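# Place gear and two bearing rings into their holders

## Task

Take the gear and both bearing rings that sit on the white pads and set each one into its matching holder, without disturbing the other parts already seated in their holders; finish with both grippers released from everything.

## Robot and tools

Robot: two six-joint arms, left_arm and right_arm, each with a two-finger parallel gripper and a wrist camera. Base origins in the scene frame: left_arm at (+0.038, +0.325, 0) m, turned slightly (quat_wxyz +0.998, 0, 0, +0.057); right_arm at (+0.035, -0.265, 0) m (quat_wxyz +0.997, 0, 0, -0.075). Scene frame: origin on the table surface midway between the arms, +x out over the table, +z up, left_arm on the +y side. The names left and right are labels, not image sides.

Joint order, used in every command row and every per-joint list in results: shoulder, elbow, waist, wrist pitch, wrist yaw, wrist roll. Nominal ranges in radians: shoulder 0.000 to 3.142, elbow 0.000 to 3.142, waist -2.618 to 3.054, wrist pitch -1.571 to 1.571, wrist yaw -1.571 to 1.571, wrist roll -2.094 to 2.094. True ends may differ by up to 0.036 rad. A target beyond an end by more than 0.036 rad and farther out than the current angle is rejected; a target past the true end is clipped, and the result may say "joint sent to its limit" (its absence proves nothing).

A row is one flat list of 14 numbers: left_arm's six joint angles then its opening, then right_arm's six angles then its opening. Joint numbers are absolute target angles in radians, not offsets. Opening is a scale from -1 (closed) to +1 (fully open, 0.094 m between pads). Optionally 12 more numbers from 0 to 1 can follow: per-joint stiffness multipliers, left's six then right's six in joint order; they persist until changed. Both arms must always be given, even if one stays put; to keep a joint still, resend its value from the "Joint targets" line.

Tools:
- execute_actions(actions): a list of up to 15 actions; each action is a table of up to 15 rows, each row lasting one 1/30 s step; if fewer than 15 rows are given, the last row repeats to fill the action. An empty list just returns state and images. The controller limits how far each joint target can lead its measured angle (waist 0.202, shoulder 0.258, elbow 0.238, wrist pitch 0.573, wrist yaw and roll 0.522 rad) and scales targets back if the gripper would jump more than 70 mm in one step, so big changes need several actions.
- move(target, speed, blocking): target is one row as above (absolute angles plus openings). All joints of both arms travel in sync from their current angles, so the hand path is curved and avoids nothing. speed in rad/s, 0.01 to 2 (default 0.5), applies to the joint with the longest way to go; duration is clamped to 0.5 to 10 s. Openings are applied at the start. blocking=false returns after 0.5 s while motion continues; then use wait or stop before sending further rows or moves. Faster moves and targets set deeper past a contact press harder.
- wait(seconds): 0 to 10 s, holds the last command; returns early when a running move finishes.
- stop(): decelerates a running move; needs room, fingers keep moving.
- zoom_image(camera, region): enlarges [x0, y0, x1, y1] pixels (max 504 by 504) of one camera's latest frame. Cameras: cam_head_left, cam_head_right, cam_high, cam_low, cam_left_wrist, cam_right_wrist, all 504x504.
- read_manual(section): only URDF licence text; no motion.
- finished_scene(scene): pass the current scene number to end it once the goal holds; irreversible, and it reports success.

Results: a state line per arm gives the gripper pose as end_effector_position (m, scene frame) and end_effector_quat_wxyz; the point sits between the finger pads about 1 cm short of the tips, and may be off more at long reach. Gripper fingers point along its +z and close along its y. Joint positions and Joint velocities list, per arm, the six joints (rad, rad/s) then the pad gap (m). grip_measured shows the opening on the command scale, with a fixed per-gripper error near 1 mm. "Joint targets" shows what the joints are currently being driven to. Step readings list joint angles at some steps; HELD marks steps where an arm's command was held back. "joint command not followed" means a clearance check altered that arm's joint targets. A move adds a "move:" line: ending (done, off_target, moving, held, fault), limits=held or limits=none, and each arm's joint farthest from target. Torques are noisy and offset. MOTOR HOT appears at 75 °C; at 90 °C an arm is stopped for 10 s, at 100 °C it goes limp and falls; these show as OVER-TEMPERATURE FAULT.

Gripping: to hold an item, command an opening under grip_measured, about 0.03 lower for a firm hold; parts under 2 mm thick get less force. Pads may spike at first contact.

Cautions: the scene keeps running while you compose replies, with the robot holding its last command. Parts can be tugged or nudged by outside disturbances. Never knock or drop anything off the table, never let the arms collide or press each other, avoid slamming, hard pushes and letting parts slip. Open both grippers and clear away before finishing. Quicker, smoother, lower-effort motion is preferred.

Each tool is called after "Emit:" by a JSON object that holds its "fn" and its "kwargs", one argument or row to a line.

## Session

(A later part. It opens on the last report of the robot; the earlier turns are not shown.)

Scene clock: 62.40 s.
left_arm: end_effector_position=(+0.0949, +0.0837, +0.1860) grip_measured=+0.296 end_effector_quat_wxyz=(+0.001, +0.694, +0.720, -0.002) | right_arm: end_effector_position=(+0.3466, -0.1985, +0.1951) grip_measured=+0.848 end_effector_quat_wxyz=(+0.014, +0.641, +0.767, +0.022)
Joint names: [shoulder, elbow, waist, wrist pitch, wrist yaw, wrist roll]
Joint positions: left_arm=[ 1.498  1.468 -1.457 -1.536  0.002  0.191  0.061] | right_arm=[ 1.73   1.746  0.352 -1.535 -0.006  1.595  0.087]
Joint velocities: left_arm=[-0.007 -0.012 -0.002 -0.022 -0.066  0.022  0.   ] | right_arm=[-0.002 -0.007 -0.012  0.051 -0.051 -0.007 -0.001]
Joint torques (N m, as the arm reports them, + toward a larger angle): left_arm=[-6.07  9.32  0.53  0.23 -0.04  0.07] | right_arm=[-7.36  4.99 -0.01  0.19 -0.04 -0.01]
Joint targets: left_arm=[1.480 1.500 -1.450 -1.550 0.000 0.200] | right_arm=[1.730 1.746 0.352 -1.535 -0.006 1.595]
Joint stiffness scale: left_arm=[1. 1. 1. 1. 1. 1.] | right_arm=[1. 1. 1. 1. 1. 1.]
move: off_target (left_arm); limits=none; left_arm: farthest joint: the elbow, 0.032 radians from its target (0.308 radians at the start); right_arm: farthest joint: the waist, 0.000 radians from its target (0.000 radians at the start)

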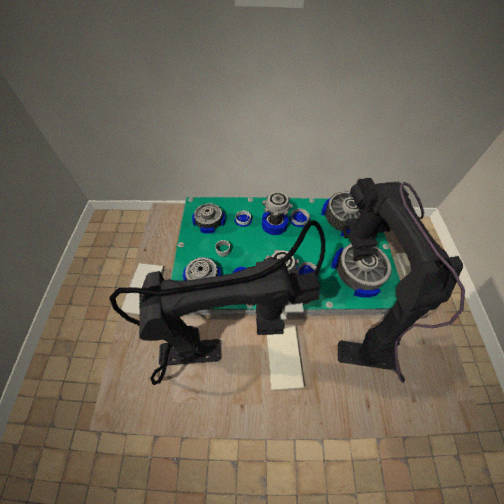

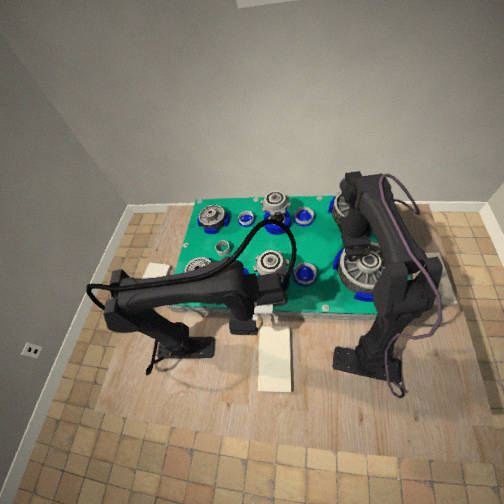

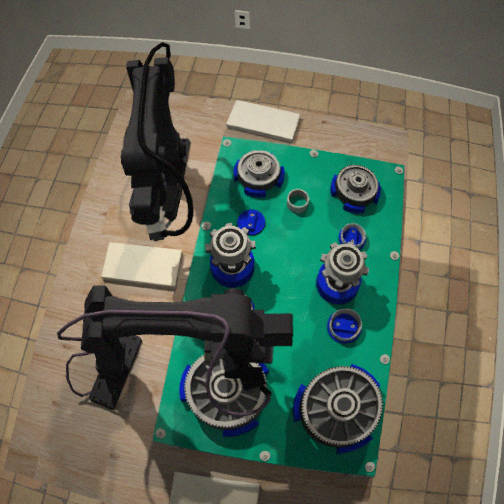

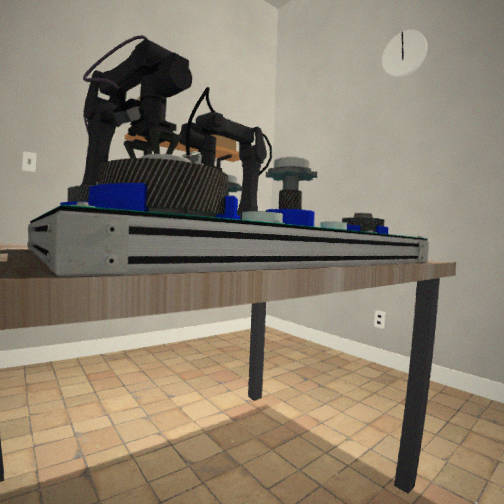

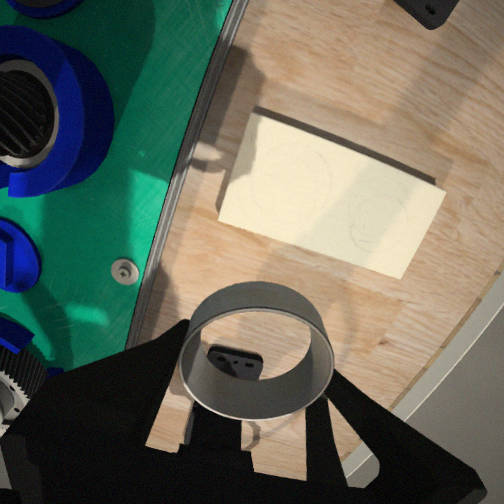

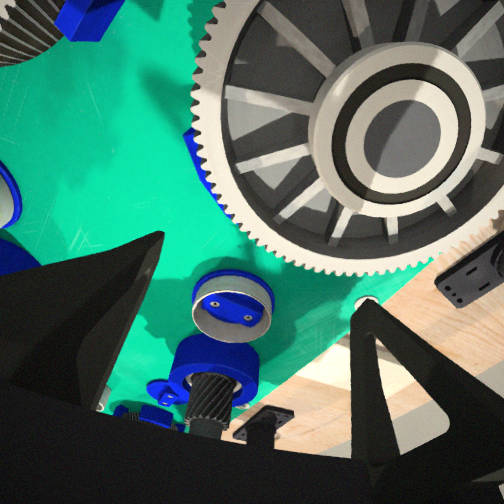

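Emit:
{"fn": "move", "kwargs": {
  "target": [1.498,1.49,-0.70,-1.536,0,0.2,0.255,1.73,1.746,0.352,-1.535,-0.006,1.595,0.85],
  "speed": 0.9
}}

Emit:
{"fn": "move", "kwargs": {
  "target": [1.682,1.411,-0.664,-1.29,0,0.2,0.255,1.73,1.746,0.352,-1.535,-0.006,1.595,0.85],
  "speed": 0.4
}}

Scene clock: 64.27 s.
left_arm: end_effector_position=(+0.2454, +0.1889, +0.1860) grip_measured=+0.296 end_effector_quat_wxyz=(+0.002, +0.380, +0.925, +0.001) | right_arm: end_effector_position=(+0.3466, -0.1985, +0.1951) grip_measured=+0.848 end_effector_quat_wxyz=(+0.014, +0.641, +0.767, +0.022)
Joint names: [shoulder, elbow, waist, wrist pitch, wrist yaw, wrist roll]
Joint positions: left_arm=[ 1.498  1.468 -0.704 -1.537 -0.003  0.191  0.061] | right_arm=[ 1.73   1.746  0.352 -1.535 -0.006  1.595  0.087]
Joint velocities: left_arm=[-0.007 -0.002  0.002 -0.007 -0.007  0.007 -0.002] | right_arm=[-0.012  0.007 -0.007 -0.022 -0.066  0.051 -0.001]
Joint torques (N m, as the arm reports them, + toward a larger angle): left_arm=[-4.77  8.37  0.32  0.37 -0.01  0.1 ] | right_arm=[-7.27  4.99 -0.02  0.19 -0.03 -0.01]
Joint targets: left_arm=[1.498 1.490 -0.700 -1.536 -0.000 0.200] | right_arm=[1.730 1.746 0.352 -1.535 -0.006 1.595]
Joint stiffness scale: left_arm=[1. 1. 1. 1. 1. 1.] | right_arm=[1. 1. 1. 1. 1. 1.]
move: off_target (left_arm); limits=none; left_arm: farthest joint: the elbow, 0.022 radians from its target (0.022 radians at the start); right_arm: farthest joint: the waist, 0.000 radians from its target (0.000 radians at the start)

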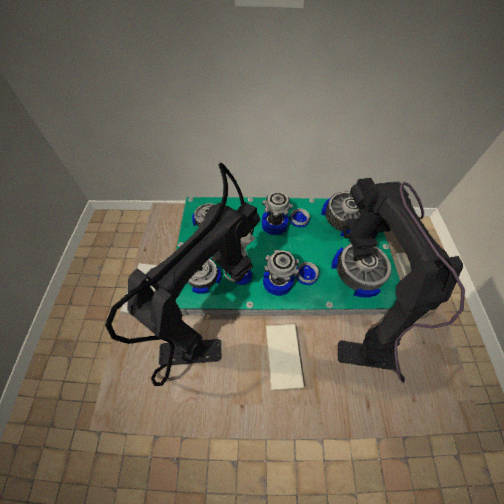

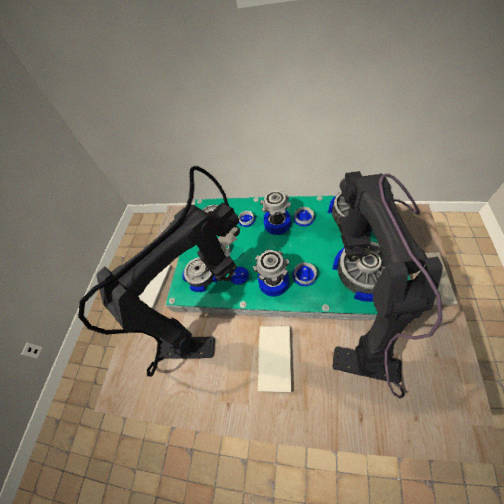

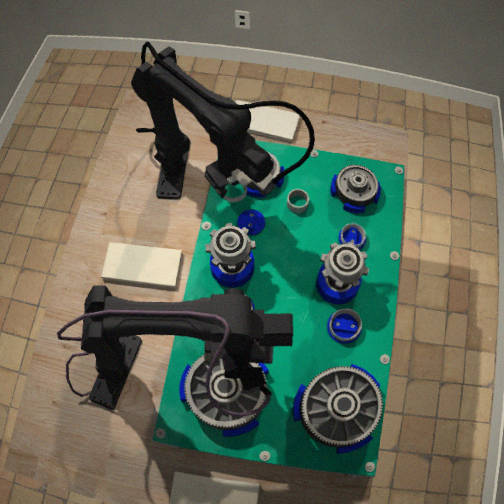

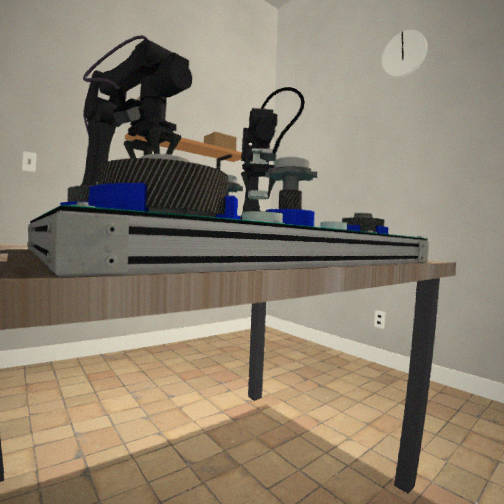

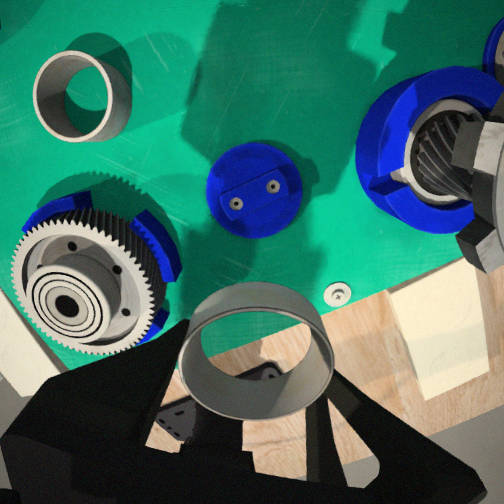

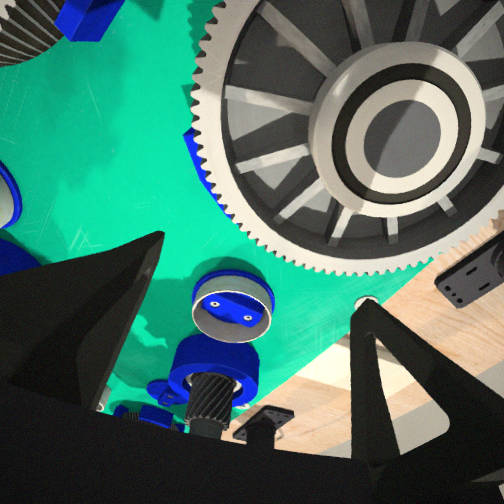

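Scene clock: 65.53 s.
left_arm: end_effector_position=(+0.2940, +0.1676, +0.1254) grip_measured=+0.296 end_effector_quat_wxyz=(-0.003, +0.366, +0.931, +0.002) | right_arm: end_effector_position=(+0.3466, -0.1985, +0.1951) grip_measured=+0.848 end_effector_quat_wxyz=(+0.014, +0.641, +0.767, +0.022)
Joint names: [shoulder, elbow, waist, wrist pitch, wrist yaw, wrist roll]
Joint positions: left_arm=[ 1.687  1.419 -0.673 -1.31  -0.003  0.191  0.061] | right_arm=[ 1.73   1.746  0.352 -1.535 -0.006  1.595  0.087]
Joint velocities: left_arm=[ 0.012 -0.027 -0.027 -0.007 -0.037 -0.022  0.   ] | right_arm=[ 0.007 -0.012  0.012 -0.022 -0.081  0.022  0.   ]
Joint torques (N m, as the arm reports them, + toward a larger angle): left_arm=[-6.68  5.79  0.75  0.55  0.    0.08] | right_arm=[-7.29  4.97 -0.04  0.19 -0.04 -0.01]
Joint targets: left_arm=[1.682 1.411 -0.664 -1.290 -0.000 0.200] | right_arm=[1.730 1.746 0.352 -1.535 -0.006 1.595]
Joint stiffness scale: left_arm=[1. 1. 1. 1. 1. 1.] | right_arm=[1. 1. 1. 1. 1. 1.]
move: done; limits=none; left_arm: farthest joint: the wrist pitch, 0.020 radians from its target (0.247 radians at the start); right_arm: farthest joint: the waist, 0.000 radians from its target (0.000 radians at the start)

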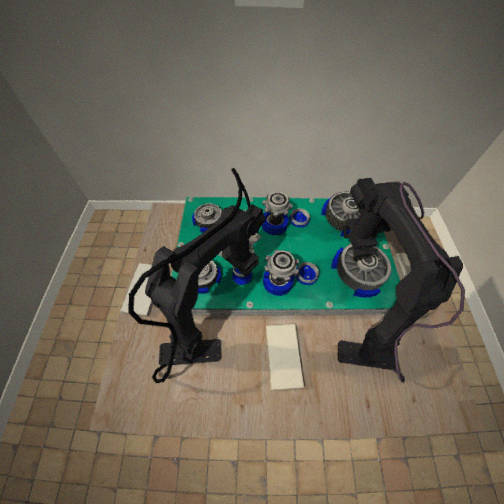

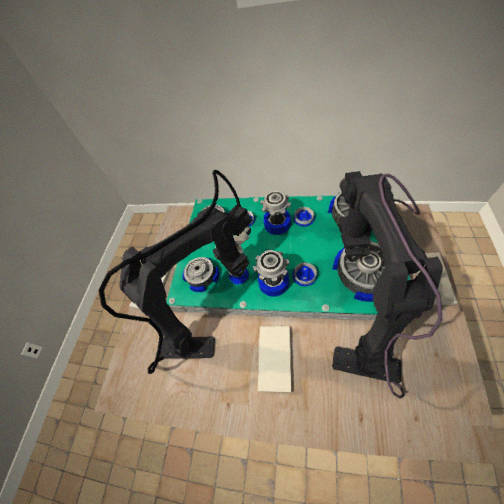

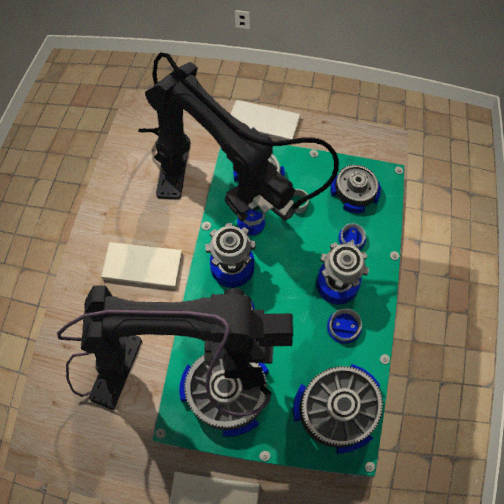

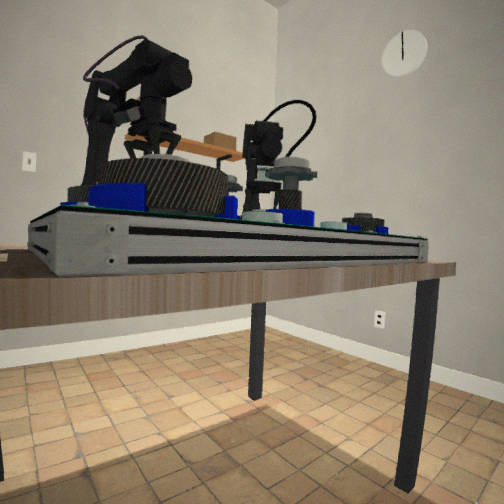

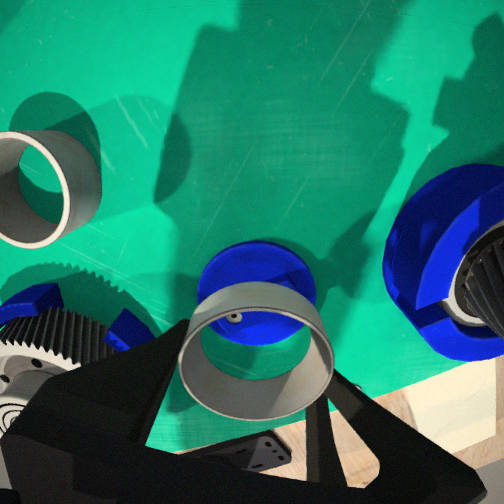

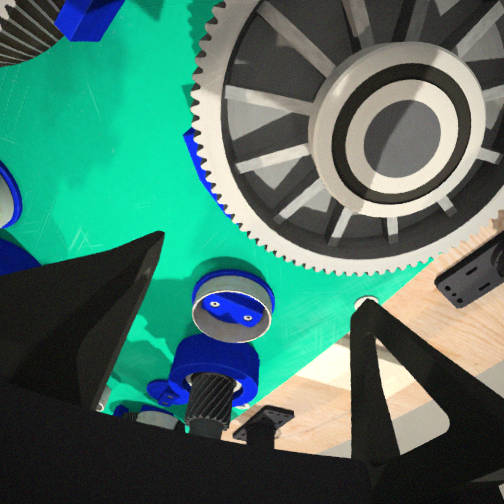

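Emit:
{"fn": "execute_actions", "kwargs": {
  "actions": [
    [[1.682,1.407,-0.664,-1.286,0,0.2,0.255,1.73,1.746,0.352,-1.535,-0.006,1.595,0.85],[1.682,1.401,-0.664,-1.280,0,0.2,0.255,1.73,1.746,0.352,-1.535,-0.006,1.595,0.85],[1.682,1.394,-0.664,-1.273,0,0.2,0.255,1.73,1.746,0.352,-1.535,-0.006,1.595,0.85],[1.682,1.387,-0.664,-1.266,0,0.2,0.255,1.73,1.746,0.352,-1.535,-0.006,1.595,0.85],[1.682,1.380,-0.664,-1.259,0,0.2,0.255,1.73,1.746,0.352,-1.535,-0.006,1.595,0.85],[1.682,1.373,-0.664,-1.252,0,0.2,0.255,1.73,1.746,0.352,-1.535,-0.006,1.595,0.85],[1.682,1.366,-0.664,-1.245,0,0.2,0.255,1.73,1.746,0.352,-1.535,-0.006,1.595,0.85],[1.682,1.359,-0.664,-1.238,0,0.2,0.255,1.73,1.746,0.352,-1.535,-0.006,1.595,0.85],[1.682,1.352,-0.664,-1.231,0,0.2,0.255,1.73,1.746,0.352,-1.535,-0.006,1.595,0.85],[1.682,1.345,-0.664,-1.224,0,0.2,0.255,1.73,1.746,0.352,-1.535,-0.006,1.595,0.85],[1.682,1.338,-0.664,-1.217,0,0.2,0.255,1.73,1.746,0.352,-1.535,-0.006,1.595,0.85],[1.682,1.332,-0.664,-1.211,0,0.2,0.255,1.73,1.746,0.352,-1.535,-0.006,1.595,0.85],[1.682,1.327,-0.664,-1.206,0,0.2,0.255,1.73,1.746,0.352,-1.535,-0.006,1.595,0.85],[1.682,1.323,-0.664,-1.202,0,0.2,0.255,1.73,1.746,0.352,-1.535,-0.006,1.595,0.85],[1.682,1.320,-0.664,-1.199,0,0.2,0.255,1.73,1.746,0.352,-1.535,-0.006,1.595,0.85]]
  ]
}}

Emit:
{"fn": "wait", "kwargs": {
  "seconds": 0.4
}}

Scene clock: 67.07 s.
left_arm: end_effector_position=(+0.2902, +0.1700, +0.1048) grip_measured=+0.296 end_effector_quat_wxyz=(-0.009, +0.366, +0.931, +0.003) | right_arm: end_effector_position=(+0.3466, -0.1985, +0.1951) grip_measured=+0.848 end_effector_quat_wxyz=(+0.014, +0.641, +0.767, +0.022)
Joint names: [shoulder, elbow, waist, wrist pitch, wrist yaw, wrist roll]
Joint positions: left_arm=[ 1.687  1.337 -0.673 -1.24  -0.003  0.191  0.061] | right_arm=[ 1.73   1.746  0.352 -1.535 -0.006  1.595  0.087]
Joint velocities: left_arm=[-0.007 -0.134 -0.002  0.125  0.022  0.051  0.001] | right_arm=[ 0.002  0.002  0.012 -0.051 -0.022 -0.081  0.   ]
Joint torques (N m, as the arm reports them, + toward a larger angle): left_arm=[-6.58  5.55  0.74  0.55  0.    0.06] | right_arm=[-7.3   4.97  0.03  0.19 -0.04 -0.02]
Joint targets: left_arm=[1.682 1.320 -0.664 -1.199 0.000 0.200] | right_arm=[1.730 1.746 0.352 -1.535 -0.006 1.595]
Joint stiffness scale: left_arm=[1. 1. 1. 1. 1. 1.] | right_arm=[1. 1. 1. 1. 1. 1.]
Step readings (joint positions):
0: left_arm=[1.687 1.419 -0.673 -1.309 -0.003 0.191] | right_arm=[1.730 1.746 0.352 -1.535 -0.006 1.595]
1: left_arm=[1.687 1.419 -0.673 -1.309 -0.003 0.191] | right_arm=[1.730 1.746 0.352 -1.535 -0.006 1.595]
2: left_arm=[1.687 1.419 -0.673 -1.308 -0.003 0.191] | right_arm=[1.730 1.746 0.352 -1.535 -0.006 1.595]
4: left_arm=[1.687 1.413 -0.673 -1.300 -0.003 0.191] | right_arm=[1.730 1.746 0.352 -1.535 -0.006 1.595]
8: left_arm=[1.687 1.383 -0.673 -1.279 -0.003 0.191] | right_arm=[1.730 1.746 0.352 -1.535 -0.006 1.595]
15: Joint positions above

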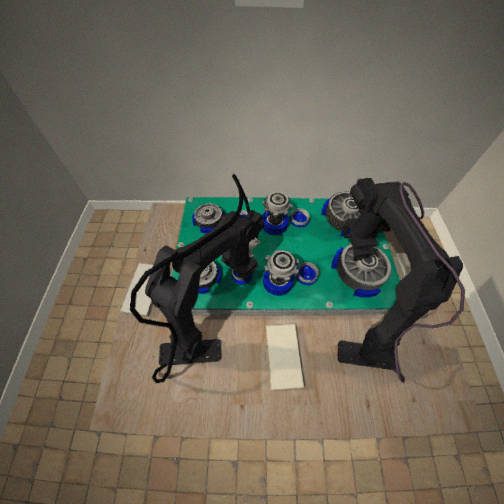

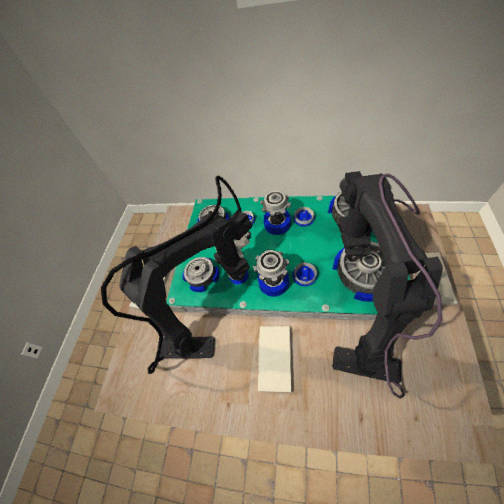

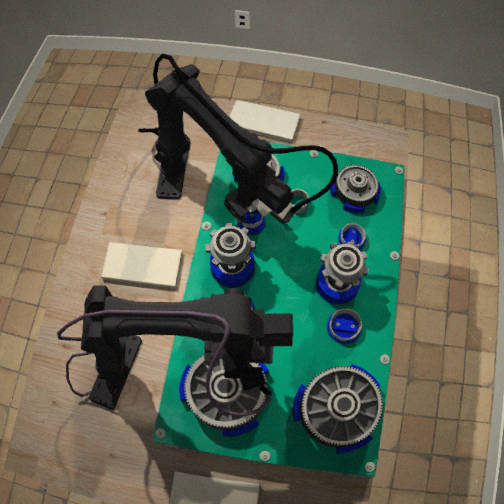

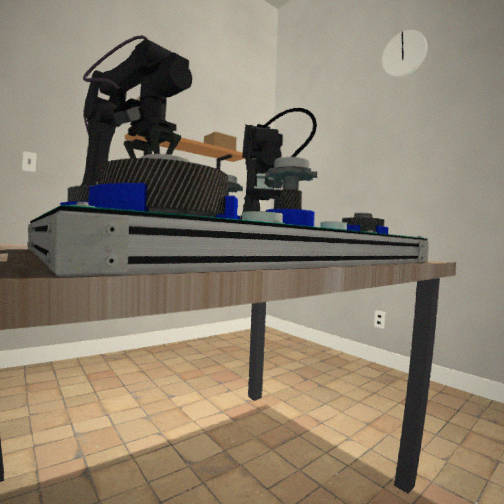

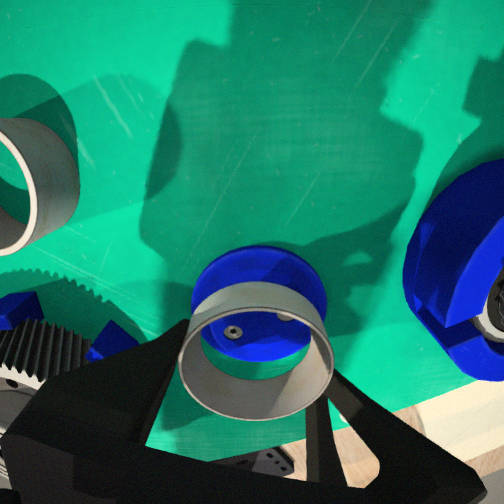

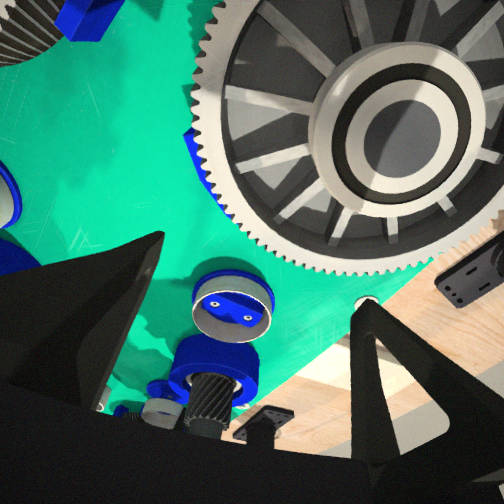

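Scene clock: 67.47 s.
left_arm: end_effector_position=(+0.2931, +0.1682, +0.1032) grip_measured=+0.296 end_effector_quat_wxyz=(-0.002, +0.366, +0.931, +0.002) | right_arm: end_effector_position=(+0.3466, -0.1985, +0.1951) grip_measured=+0.848 end_effector_quat_wxyz=(+0.014, +0.641, +0.767, +0.022)
Joint names: [shoulder, elbow, waist, wrist pitch, wrist yaw, wrist roll]
Joint positions: left_arm=[ 1.687  1.33  -0.673 -1.219 -0.003  0.191  0.061] | right_arm=[ 1.73   1.746  0.352 -1.535 -0.006  1.595  0.087]
Joint velocities: left_arm=[ 0.007 -0.007  0.002 -0.051  0.051 -0.037 -0.001] | right_arm=[ 0.007 -0.007  0.007 -0.037 -0.051 -0.051  0.001]
Joint torques (N m, as the arm reports them, + toward a larger angle): left_arm=[-6.6   5.56  0.67  0.58 -0.01  0.07] | right_arm=[-7.31  5.   -0.05  0.2  -0.06  0.  ]
Joint targets: left_arm=[1.682 1.320 -0.664 -1.199 0.000 0.200] | right_arm=[1.730 1.746 0.352 -1.535 -0.006 1.595]
Joint stiffness scale: left_arm=[1. 1. 1. 1. 1. 1.] | right_arm=[1. 1. 1. 1. 1. 1.]
wait: 0.40 s; no rest

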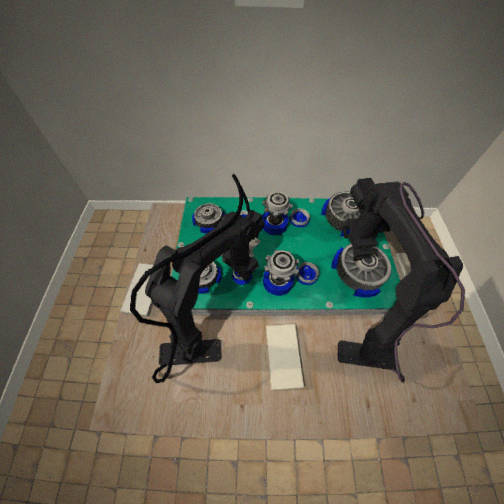

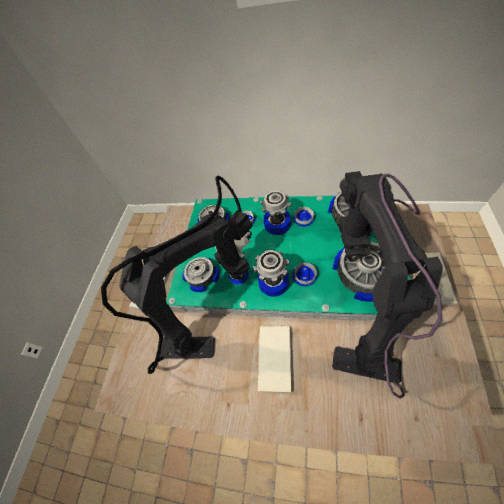

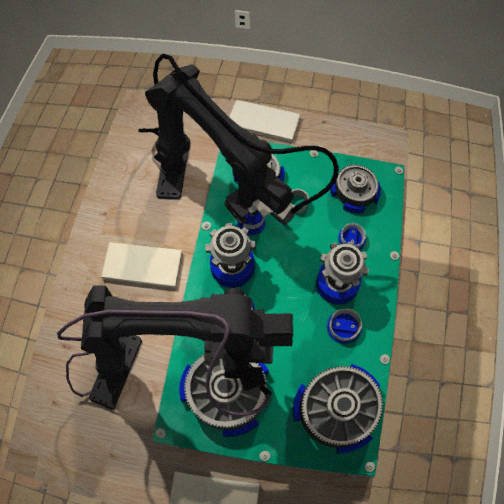

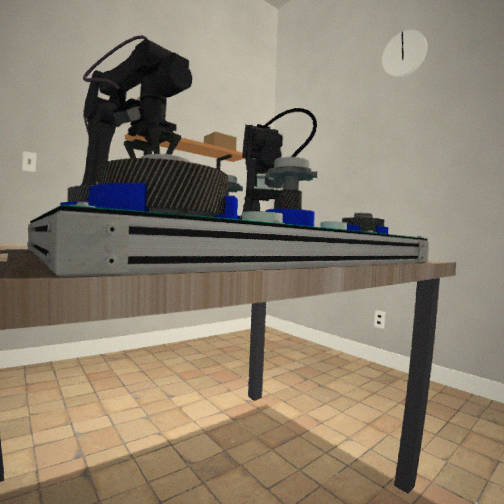

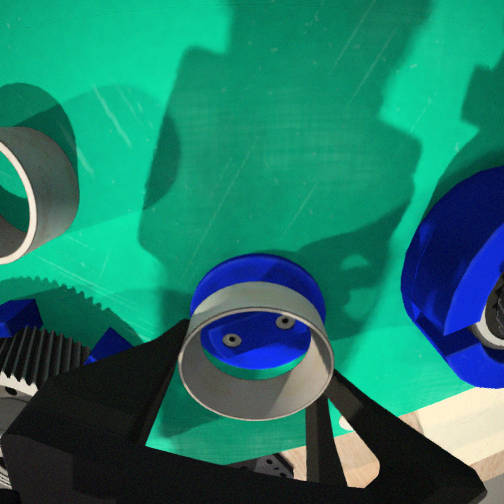

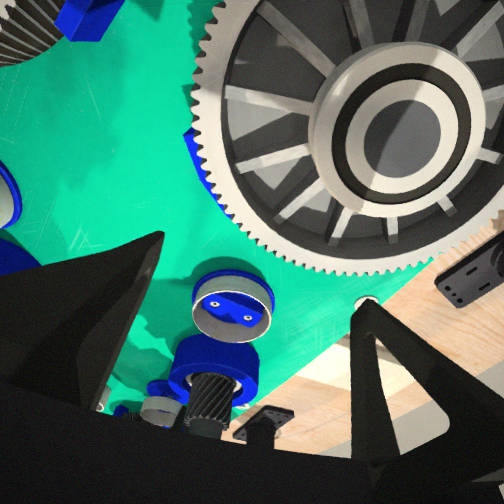

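Emit:
{"fn": "execute_actions", "kwargs": {
  "actions": [
    [[1.682,1.3175,-0.664,-1.196,0,0.2,0.255,1.73,1.746,0.352,-1.535,-0.006,1.595,0.85],[1.682,1.315,-0.664,-1.193,0,0.2,0.255,1.73,1.746,0.352,-1.535,-0.006,1.595,0.85],[1.682,1.3125,-0.664,-1.190,0,0.2,0.255,1.73,1.746,0.352,-1.535,-0.006,1.595,0.85],[1.682,1.31,-0.664,-1.187,0,0.2,0.255,1.73,1.746,0.352,-1.535,-0.006,1.595,0.85],[1.682,1.3075,-0.664,-1.184,0,0.2,0.255,1.73,1.746,0.352,-1.535,-0.006,1.595,0.85],[1.682,1.305,-0.664,-1.181,0,0.2,0.255,1.73,1.746,0.352,-1.535,-0.006,1.595,0.85],[1.682,1.3025,-0.664,-1.178,0,0.2,0.255,1.73,1.746,0.352,-1.535,-0.006,1.595,0.85],[1.682,1.30,-0.664,-1.175,0,0.2,0.255,1.73,1.746,0.352,-1.535,-0.006,1.595,0.85],[1.682,1.2975,-0.664,-1.172,0,0.2,0.255,1.73,1.746,0.352,-1.535,-0.006,1.595,0.85],[1.682,1.295,-0.664,-1.169,0,0.2,0.255,1.73,1.746,0.352,-1.535,-0.006,1.595,0.85],[1.682,1.2925,-0.664,-1.166,0,0.2,0.255,1.73,1.746,0.352,-1.535,-0.006,1.595,0.85],[1.682,1.29,-0.664,-1.163,0,0.2,0.255,1.73,1.746,0.352,-1.535,-0.006,1.595,0.85],[1.682,1.2875,-0.664,-1.160,0,0.2,0.255,1.73,1.746,0.352,-1.535,-0.006,1.595,0.85],[1.682,1.285,-0.664,-1.157,0,0.2,0.255,1.73,1.746,0.352,-1.535,-0.006,1.595,0.85],[1.682,1.2825,-0.664,-1.154,0,0.2,0.255,1.73,1.746,0.352,-1.535,-0.006,1.595,0.85]],
    [[1.682,1.28,-0.664,-1.151,0,0.2,0.255,1.73,1.746,0.352,-1.535,-0.006,1.595,0.85],[1.682,1.2775,-0.664,-1.1485,0,0.2,0.255,1.73,1.746,0.352,-1.535,-0.006,1.595,0.85],[1.682,1.275,-0.664,-1.146,0,0.2,0.255,1.73,1.746,0.352,-1.535,-0.006,1.595,0.85],[1.682,1.2725,-0.664,-1.1435,0,0.2,0.255,1.73,1.746,0.352,-1.535,-0.006,1.595,0.85],[1.682,1.27,-0.664,-1.141,0,0.2,0.255,1.73,1.746,0.352,-1.535,-0.006,1.595,0.85],[1.682,1.2675,-0.664,-1.1385,0,0.2,0.255,1.73,1.746,0.352,-1.535,-0.006,1.595,0.85],[1.682,1.265,-0.664,-1.136,0,0.2,0.255,1.73,1.746,0.352,-1.535,-0.006,1.595,0.85],[1.682,1.2625,-0.664,-1.1335,0,0.2,0.255,1.73,1.746,0.352,-1.535,-0.006,1.595,0.85],[1.682,1.26,-0.664,-1.131,0,0.2,0.255,1.73,1.746,0.352,-1.535,-0.006,1.595,0.85],[1.682,1.2575,-0.664,-1.1285,0,0.2,0.255,1.73,1.746,0.352,-1.535,-0.006,1.595,0.85],[1.682,1.255,-0.664,-1.126,0,0.2,0.255,1.73,1.746,0.352,-1.535,-0.006,1.595,0.85],[1.682,1.2525,-0.664,-1.1235,0,0.2,0.255,1.73,1.746,0.352,-1.535,-0.006,1.595,0.85],[1.682,1.25,-0.664,-1.121,0,0.2,0.255,1.73,1.746,0.352,-1.535,-0.006,1.595,0.85],[1.682,1.2475,-0.664,-1.119,0,0.2,0.255,1.73,1.746,0.352,-1.535,-0.006,1.595,0.85],[1.682,1.245,-0.664,-1.117,0,0.2,0.255,1.73,1.746,0.352,-1.535,-0.006,1.595,0.85]],
    [[1.682,1.2425,-0.664,-1.116,0,0.2,0.255,1.73,1.746,0.352,-1.535,-0.006,1.595,0.85],[1.682,1.24,-0.664,-1.115,0,0.2,0.255,1.73,1.746,0.352,-1.535,-0.006,1.595,0.85],[1.682,1.2375,-0.664,-1.115,0,0.2,0.255,1.73,1.746,0.352,-1.535,-0.006,1.595,0.85],[1.682,1.235,-0.664,-1.115,0,0.2,0.255,1.73,1.746,0.352,-1.535,-0.006,1.595,0.85]]
  ]
}}

Scene clock: 71.73 s.
left_arm: end_effector_position=(+0.2915, +0.1682, +0.0848) grip_measured=+0.296 end_effector_quat_wxyz=(+0.000, +0.366, +0.931, -0.001) | right_arm: end_effector_position=(+0.3466, -0.1985, +0.1951) grip_measured=+0.848 end_effector_quat_wxyz=(+0.014, +0.641, +0.767, +0.022)
Joint names: [shoulder, elbow, waist, wrist pitch, wrist yaw, wrist roll]
Joint positions: left_arm=[ 1.687  1.257 -0.673 -1.14   0.002  0.191  0.061] | right_arm=[ 1.73   1.746  0.352 -1.535 -0.006  1.595  0.087]
Joint velocities: left_arm=[-0.002 -0.002  0.007  0.051 -0.007  0.066  0.002] | right_arm=[-0.007 -0.002 -0.017  0.051  0.022  0.022  0.   ]
Joint torques (N m, as the arm reports them, + toward a larger angle): left_arm=[-6.53  4.45  0.77  0.65 -0.02  0.07] | right_arm=[-7.35  4.97 -0.02  0.19 -0.02 -0.02]
Joint targets: left_arm=[1.682 1.235 -0.664 -1.115 -0.000 0.200] | right_arm=[1.730 1.746 0.352 -1.535 -0.006 1.595]
Joint stiffness scale: left_arm=[1. 1. 1. 1. 1. 1.] | right_arm=[1. 1. 1. 1. 1. 1.]
Step readings (joint positions; steps 1 to 15: 1st action; 16 to 30: 2nd action; 31 to 45: 3rd action):
0: left_arm=[1.687 1.330 -0.673 -1.218 -0.003 0.191] | right_arm=[1.730 1.746 0.352 -1.535 -0.006 1.595]
1: left_arm=[1.687 1.330 -0.673 -1.218 -0.003 0.191] | right_arm=[1.730 1.746 0.352 -1.535 -0.006 1.595]
2: left_arm=[1.687 1.330 -0.673 -1.218 -0.003 0.191] | right_arm=[1.730 1.746 0.352 -1.535 -0.006 1.595]
4: left_arm=[1.687 1.330 -0.673 -1.215 -0.003 0.191] | right_arm=[1.730 1.746 0.352 -1.535 -0.006 1.595]
8: left_arm=[1.687 1.320 -0.673 -1.202 -0.003 0.191] | right_arm=[1.730 1.746 0.352 -1.535 -0.006 1.595]
15: left_arm=[1.687 1.298 -0.673 -1.187 -0.003 0.191] | right_arm=[1.730 1.746 0.352 -1.535 -0.006 1.595]
16: left_arm=[1.687 1.295 -0.673 -1.184 -0.003 0.191] | right_arm=[1.730 1.746 0.352 -1.535 -0.006 1.595]
17: left_arm=[1.687 1.294 -0.673 -1.181 -0.002 0.191] | right_arm=[1.730 1.746 0.352 -1.535 -0.006 1.595]
19: left_arm=[1.687 1.290 -0.673 -1.174 0.001 0.191] | right_arm=[1.730 1.746 0.352 -1.535 -0.006 1.595]
23: left_arm=[1.687 1.279 -0.673 -1.163 0.001 0.191] | right_arm=[1.730 1.746 0.352 -1.535 -0.006 1.595]
30: left_arm=[1.687 1.261 -0.673 -1.145 0.001 0.191] | right_arm=[1.730 1.746 0.352 -1.535 -0.006 1.595]
31: left_arm=[1.687 1.259 -0.673 -1.142 0.001 0.191] | right_arm=[1.730 1.746 0.352 -1.535 -0.006 1.595]
32: left_arm=[1.687 1.257 -0.673 -1.140 0.002 0.191] | right_arm=[1.730 1.746 0.352 -1.535 -0.006 1.595]
34: left_arm=[1.687 1.257 -0.673 -1.140 0.002 0.191] | right_arm=[1.730 1.746 0.352 -1.535 -0.006 1.595]
38: left_arm=[1.687 1.257 -0.673 -1.140 0.002 0.191] | right_arm=[1.730 1.746 0.352 -1.535 -0.006 1.595]
45: Joint positions above

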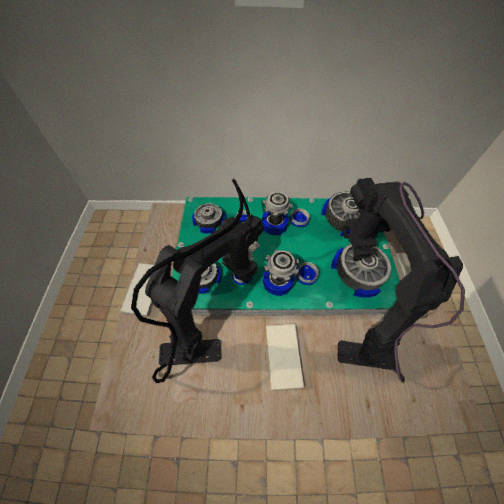

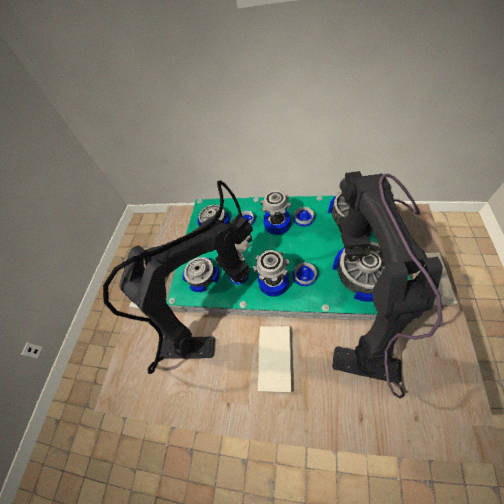

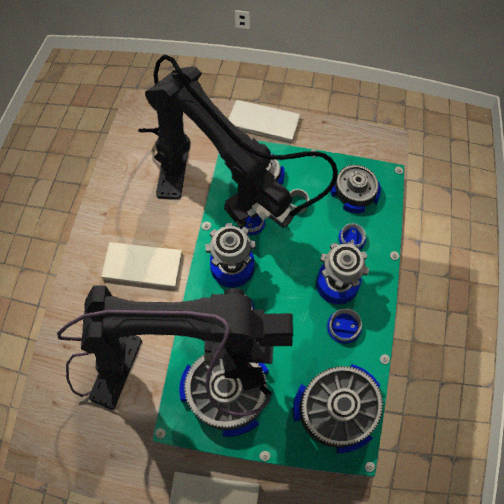

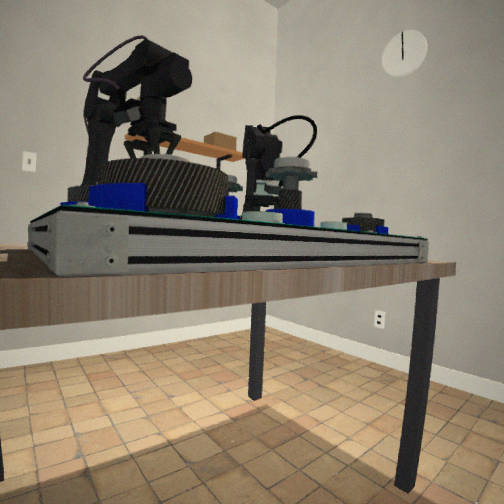

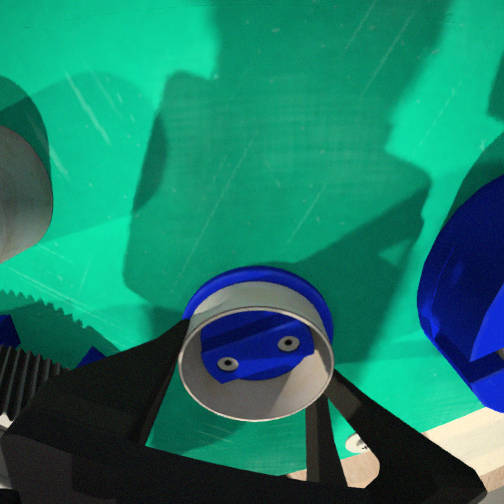

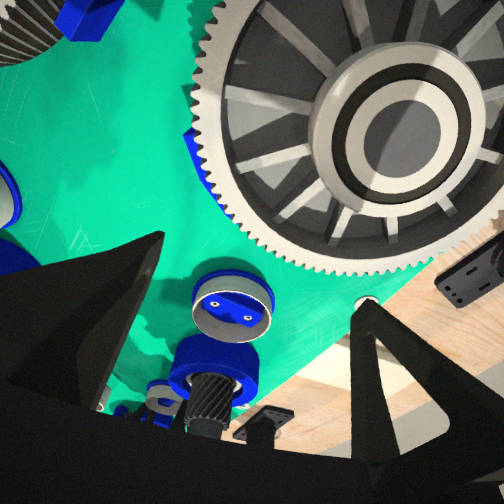

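Seated. Release and lift.

Emit:
{"fn": "execute_actions", "kwargs": {
  "actions": [
    [[1.682,1.243,-0.667,-1.122,0,0.2,0.35,1.73,1.746,0.352,-1.535,-0.006,1.595,0.85],[1.682,1.251,-0.670,-1.129,0,0.2,0.45,1.73,1.746,0.352,-1.535,-0.006,1.595,0.85],[1.682,1.257,-0.673,-1.136,0,0.2,0.55,1.73,1.746,0.352,-1.535,-0.006,1.595,0.85],[1.682,1.262,-0.673,-1.14,0,0.2,0.6,1.73,1.746,0.352,-1.535,-0.006,1.595,0.85],[1.682,1.268,-0.673,-1.14,0,0.2,0.6,1.73,1.746,0.352,-1.535,-0.006,1.595,0.85],[1.682,1.275,-0.673,-1.145,0,0.2,0.6,1.73,1.746,0.352,-1.535,-0.006,1.595,0.85],[1.682,1.285,-0.673,-1.153,0,0.2,0.6,1.73,1.746,0.352,-1.535,-0.006,1.595,0.85],[1.682,1.297,-0.673,-1.165,0,0.2,0.6,1.73,1.746,0.352,-1.535,-0.006,1.595,0.85],[1.682,1.31,-0.673,-1.178,0,0.2,0.6,1.73,1.746,0.352,-1.535,-0.006,1.595,0.85],[1.682,1.324,-0.673,-1.192,0,0.2,0.6,1.73,1.746,0.352,-1.535,-0.006,1.595,0.85],[1.682,1.338,-0.673,-1.206,0,0.2,0.6,1.73,1.746,0.352,-1.535,-0.006,1.595,0.85],[1.682,1.352,-0.673,-1.22,0,0.2,0.6,1.73,1.746,0.352,-1.535,-0.006,1.595,0.85],[1.682,1.366,-0.673,-1.234,0,0.2,0.6,1.73,1.746,0.352,-1.535,-0.006,1.595,0.85],[1.682,1.38,-0.673,-1.248,0,0.2,0.6,1.73,1.746,0.352,-1.535,-0.006,1.595,0.85],[1.682,1.394,-0.673,-1.262,0,0.2,0.6,1.73,1.746,0.352,-1.535,-0.006,1.595,0.85]],
    [[1.682,1.408,-0.673,-1.276,0,0.2,0.6,1.73,1.746,0.352,-1.535,-0.006,1.595,0.85],[1.682,1.42,-0.673,-1.288,0,0.2,0.6,1.73,1.746,0.352,-1.535,-0.006,1.595,0.85],[1.682,1.432,-0.673,-1.30,0,0.2,0.6,1.73,1.746,0.352,-1.535,-0.006,1.595,0.85],[1.682,1.442,-0.673,-1.31,0,0.2,0.6,1.73,1.746,0.352,-1.535,-0.006,1.595,0.85],[1.682,1.45,-0.673,-1.318,0,0.2,0.6,1.73,1.746,0.352,-1.535,-0.006,1.595,0.85]]
  ]
}}

Scene clock: 73.67 s.
left_arm: end_effector_position=(+0.2957, +0.1656, +0.1253) grip_measured=+0.599 end_effector_quat_wxyz=(+0.001, +0.366, +0.931, -0.001) | right_arm: end_effector_position=(+0.3466, -0.1985, +0.1951) grip_measured=+0.848 end_effector_quat_wxyz=(+0.014, +0.641, +0.767, +0.022)
Joint names: [shoulder, elbow, waist, wrist pitch, wrist yaw, wrist roll]
Joint positions: left_arm=[ 1.687  1.418 -0.673 -1.3    0.002  0.192  0.075] | right_arm=[ 1.73   1.746  0.352 -1.535 -0.006  1.595  0.087]
Joint velocities: left_arm=[-0.002 -0.007 -0.007 -0.022  0.007  0.007  0.   ] | right_arm=[ 0.002 -0.032 -0.012 -0.007  0.007  0.051  0.001]
Joint torques (N m, as the arm reports them, + toward a larger angle): left_arm=[-6.75  9.37  0.05  0.2  -0.05  0.06] | right_arm=[-7.31  4.99 -0.03  0.19 -0.04 -0.01]
Joint targets: left_arm=[1.682 1.450 -0.673 -1.318 0.000 0.200] | right_arm=[1.730 1.746 0.352 -1.535 -0.006 1.595]
Joint stiffness scale: left_arm=[1. 1. 1. 1. 1. 1.] | right_arm=[1. 1. 1. 1. 1. 1.]
Step readings (joint positions; steps 1 to 15: 1st action; 16 to 30: 2nd action):
0: left_arm=[1.687 1.257 -0.673 -1.140 0.002 0.191] | right_arm=[1.730 1.746 0.352 -1.535 -0.006 1.595]
1: left_arm=[1.687 1.257 -0.673 -1.140 0.002 0.191] | right_arm=[1.730 1.746 0.352 -1.535 -0.006 1.595]
2: left_arm=[1.687 1.257 -0.673 -1.140 0.002 0.191] | right_arm=[1.730 1.746 0.352 -1.535 -0.006 1.595]
4: left_arm=[1.687 1.257 -0.673 -1.140 0.002 0.192] | right_arm=[1.730 1.746 0.352 -1.535 -0.006 1.595]
8: left_arm=[1.687 1.257 -0.673 -1.141 0.002 0.192] | right_arm=[1.730 1.746 0.352 -1.535 -0.006 1.595]
15: left_arm=[1.687 1.336 -0.673 -1.202 0.002 0.192] | right_arm=[1.730 1.746 0.352 -1.535 -0.006 1.595]
16: left_arm=[1.687 1.351 -0.673 -1.213 0.002 0.192] | right_arm=[1.730 1.746 0.352 -1.535 -0.006 1.595]
17: left_arm=[1.687 1.365 -0.673 -1.224 0.002 0.192] | right_arm=[1.730 1.746 0.352 -1.535 -0.006 1.595]
19: left_arm=[1.687 1.391 -0.673 -1.246 0.002 0.192] | right_arm=[1.730 1.746 0.352 -1.535 -0.006 1.595]
23: left_arm=[1.687 1.418 -0.673 -1.277 0.002 0.192] | right_arm=[1.730 1.746 0.352 -1.535 -0.006 1.595]
30: Joint positions above

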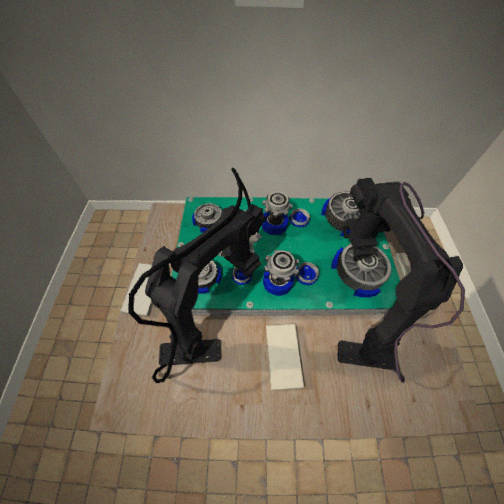

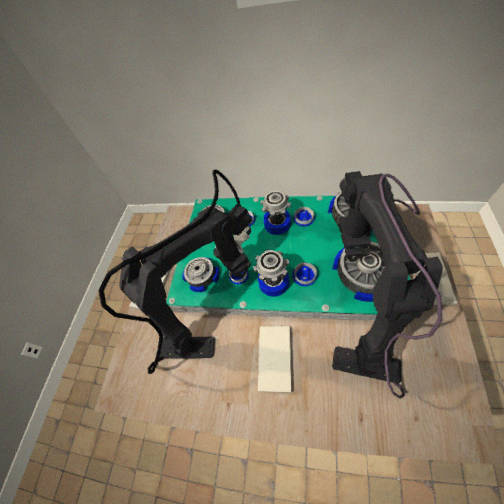

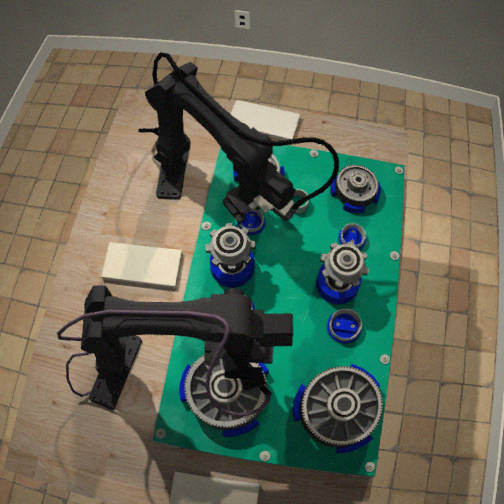

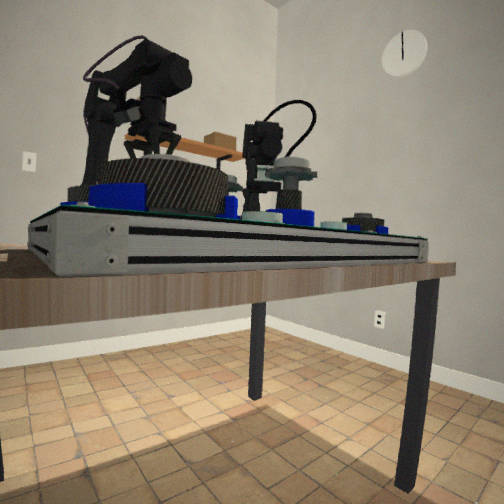

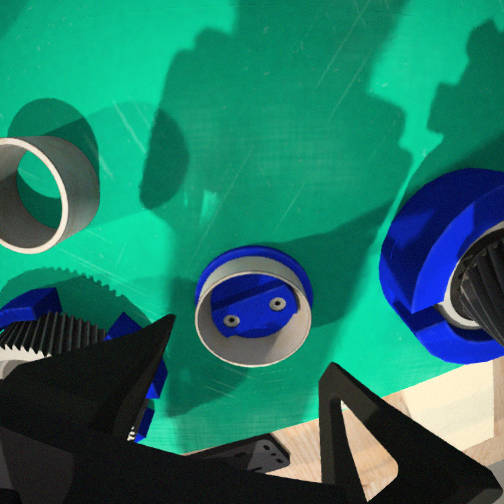

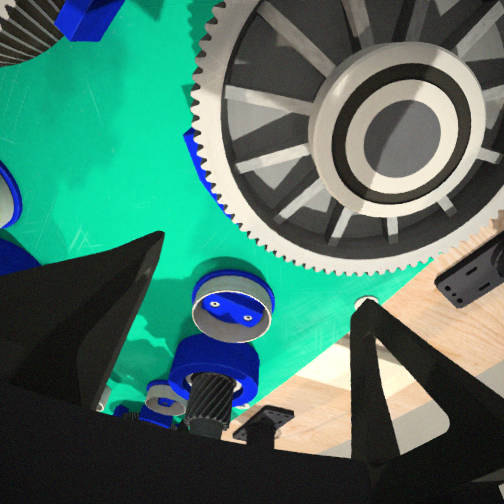

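Quick check that the gear is seated.

Emit:
{"fn": "zoom_image", "kwargs": {
  "camera": "cam_head_right",
  "region": [160, 195, 260, 305]
}}

Region (160, 195, 260, 305) of cam_head_right's 504x504 image, scaled by 4.582, with more detail than that image has; it fills the left 458 columns of this view, and the rest is white.

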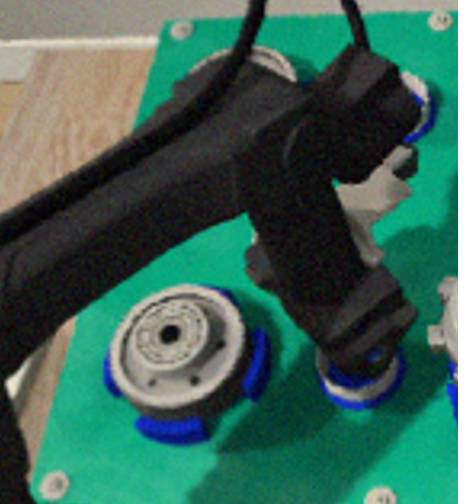

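Emit:
{"fn": "finished_scene", "kwargs": {
  "scene": 2
}}

The scene is finished: the task was done.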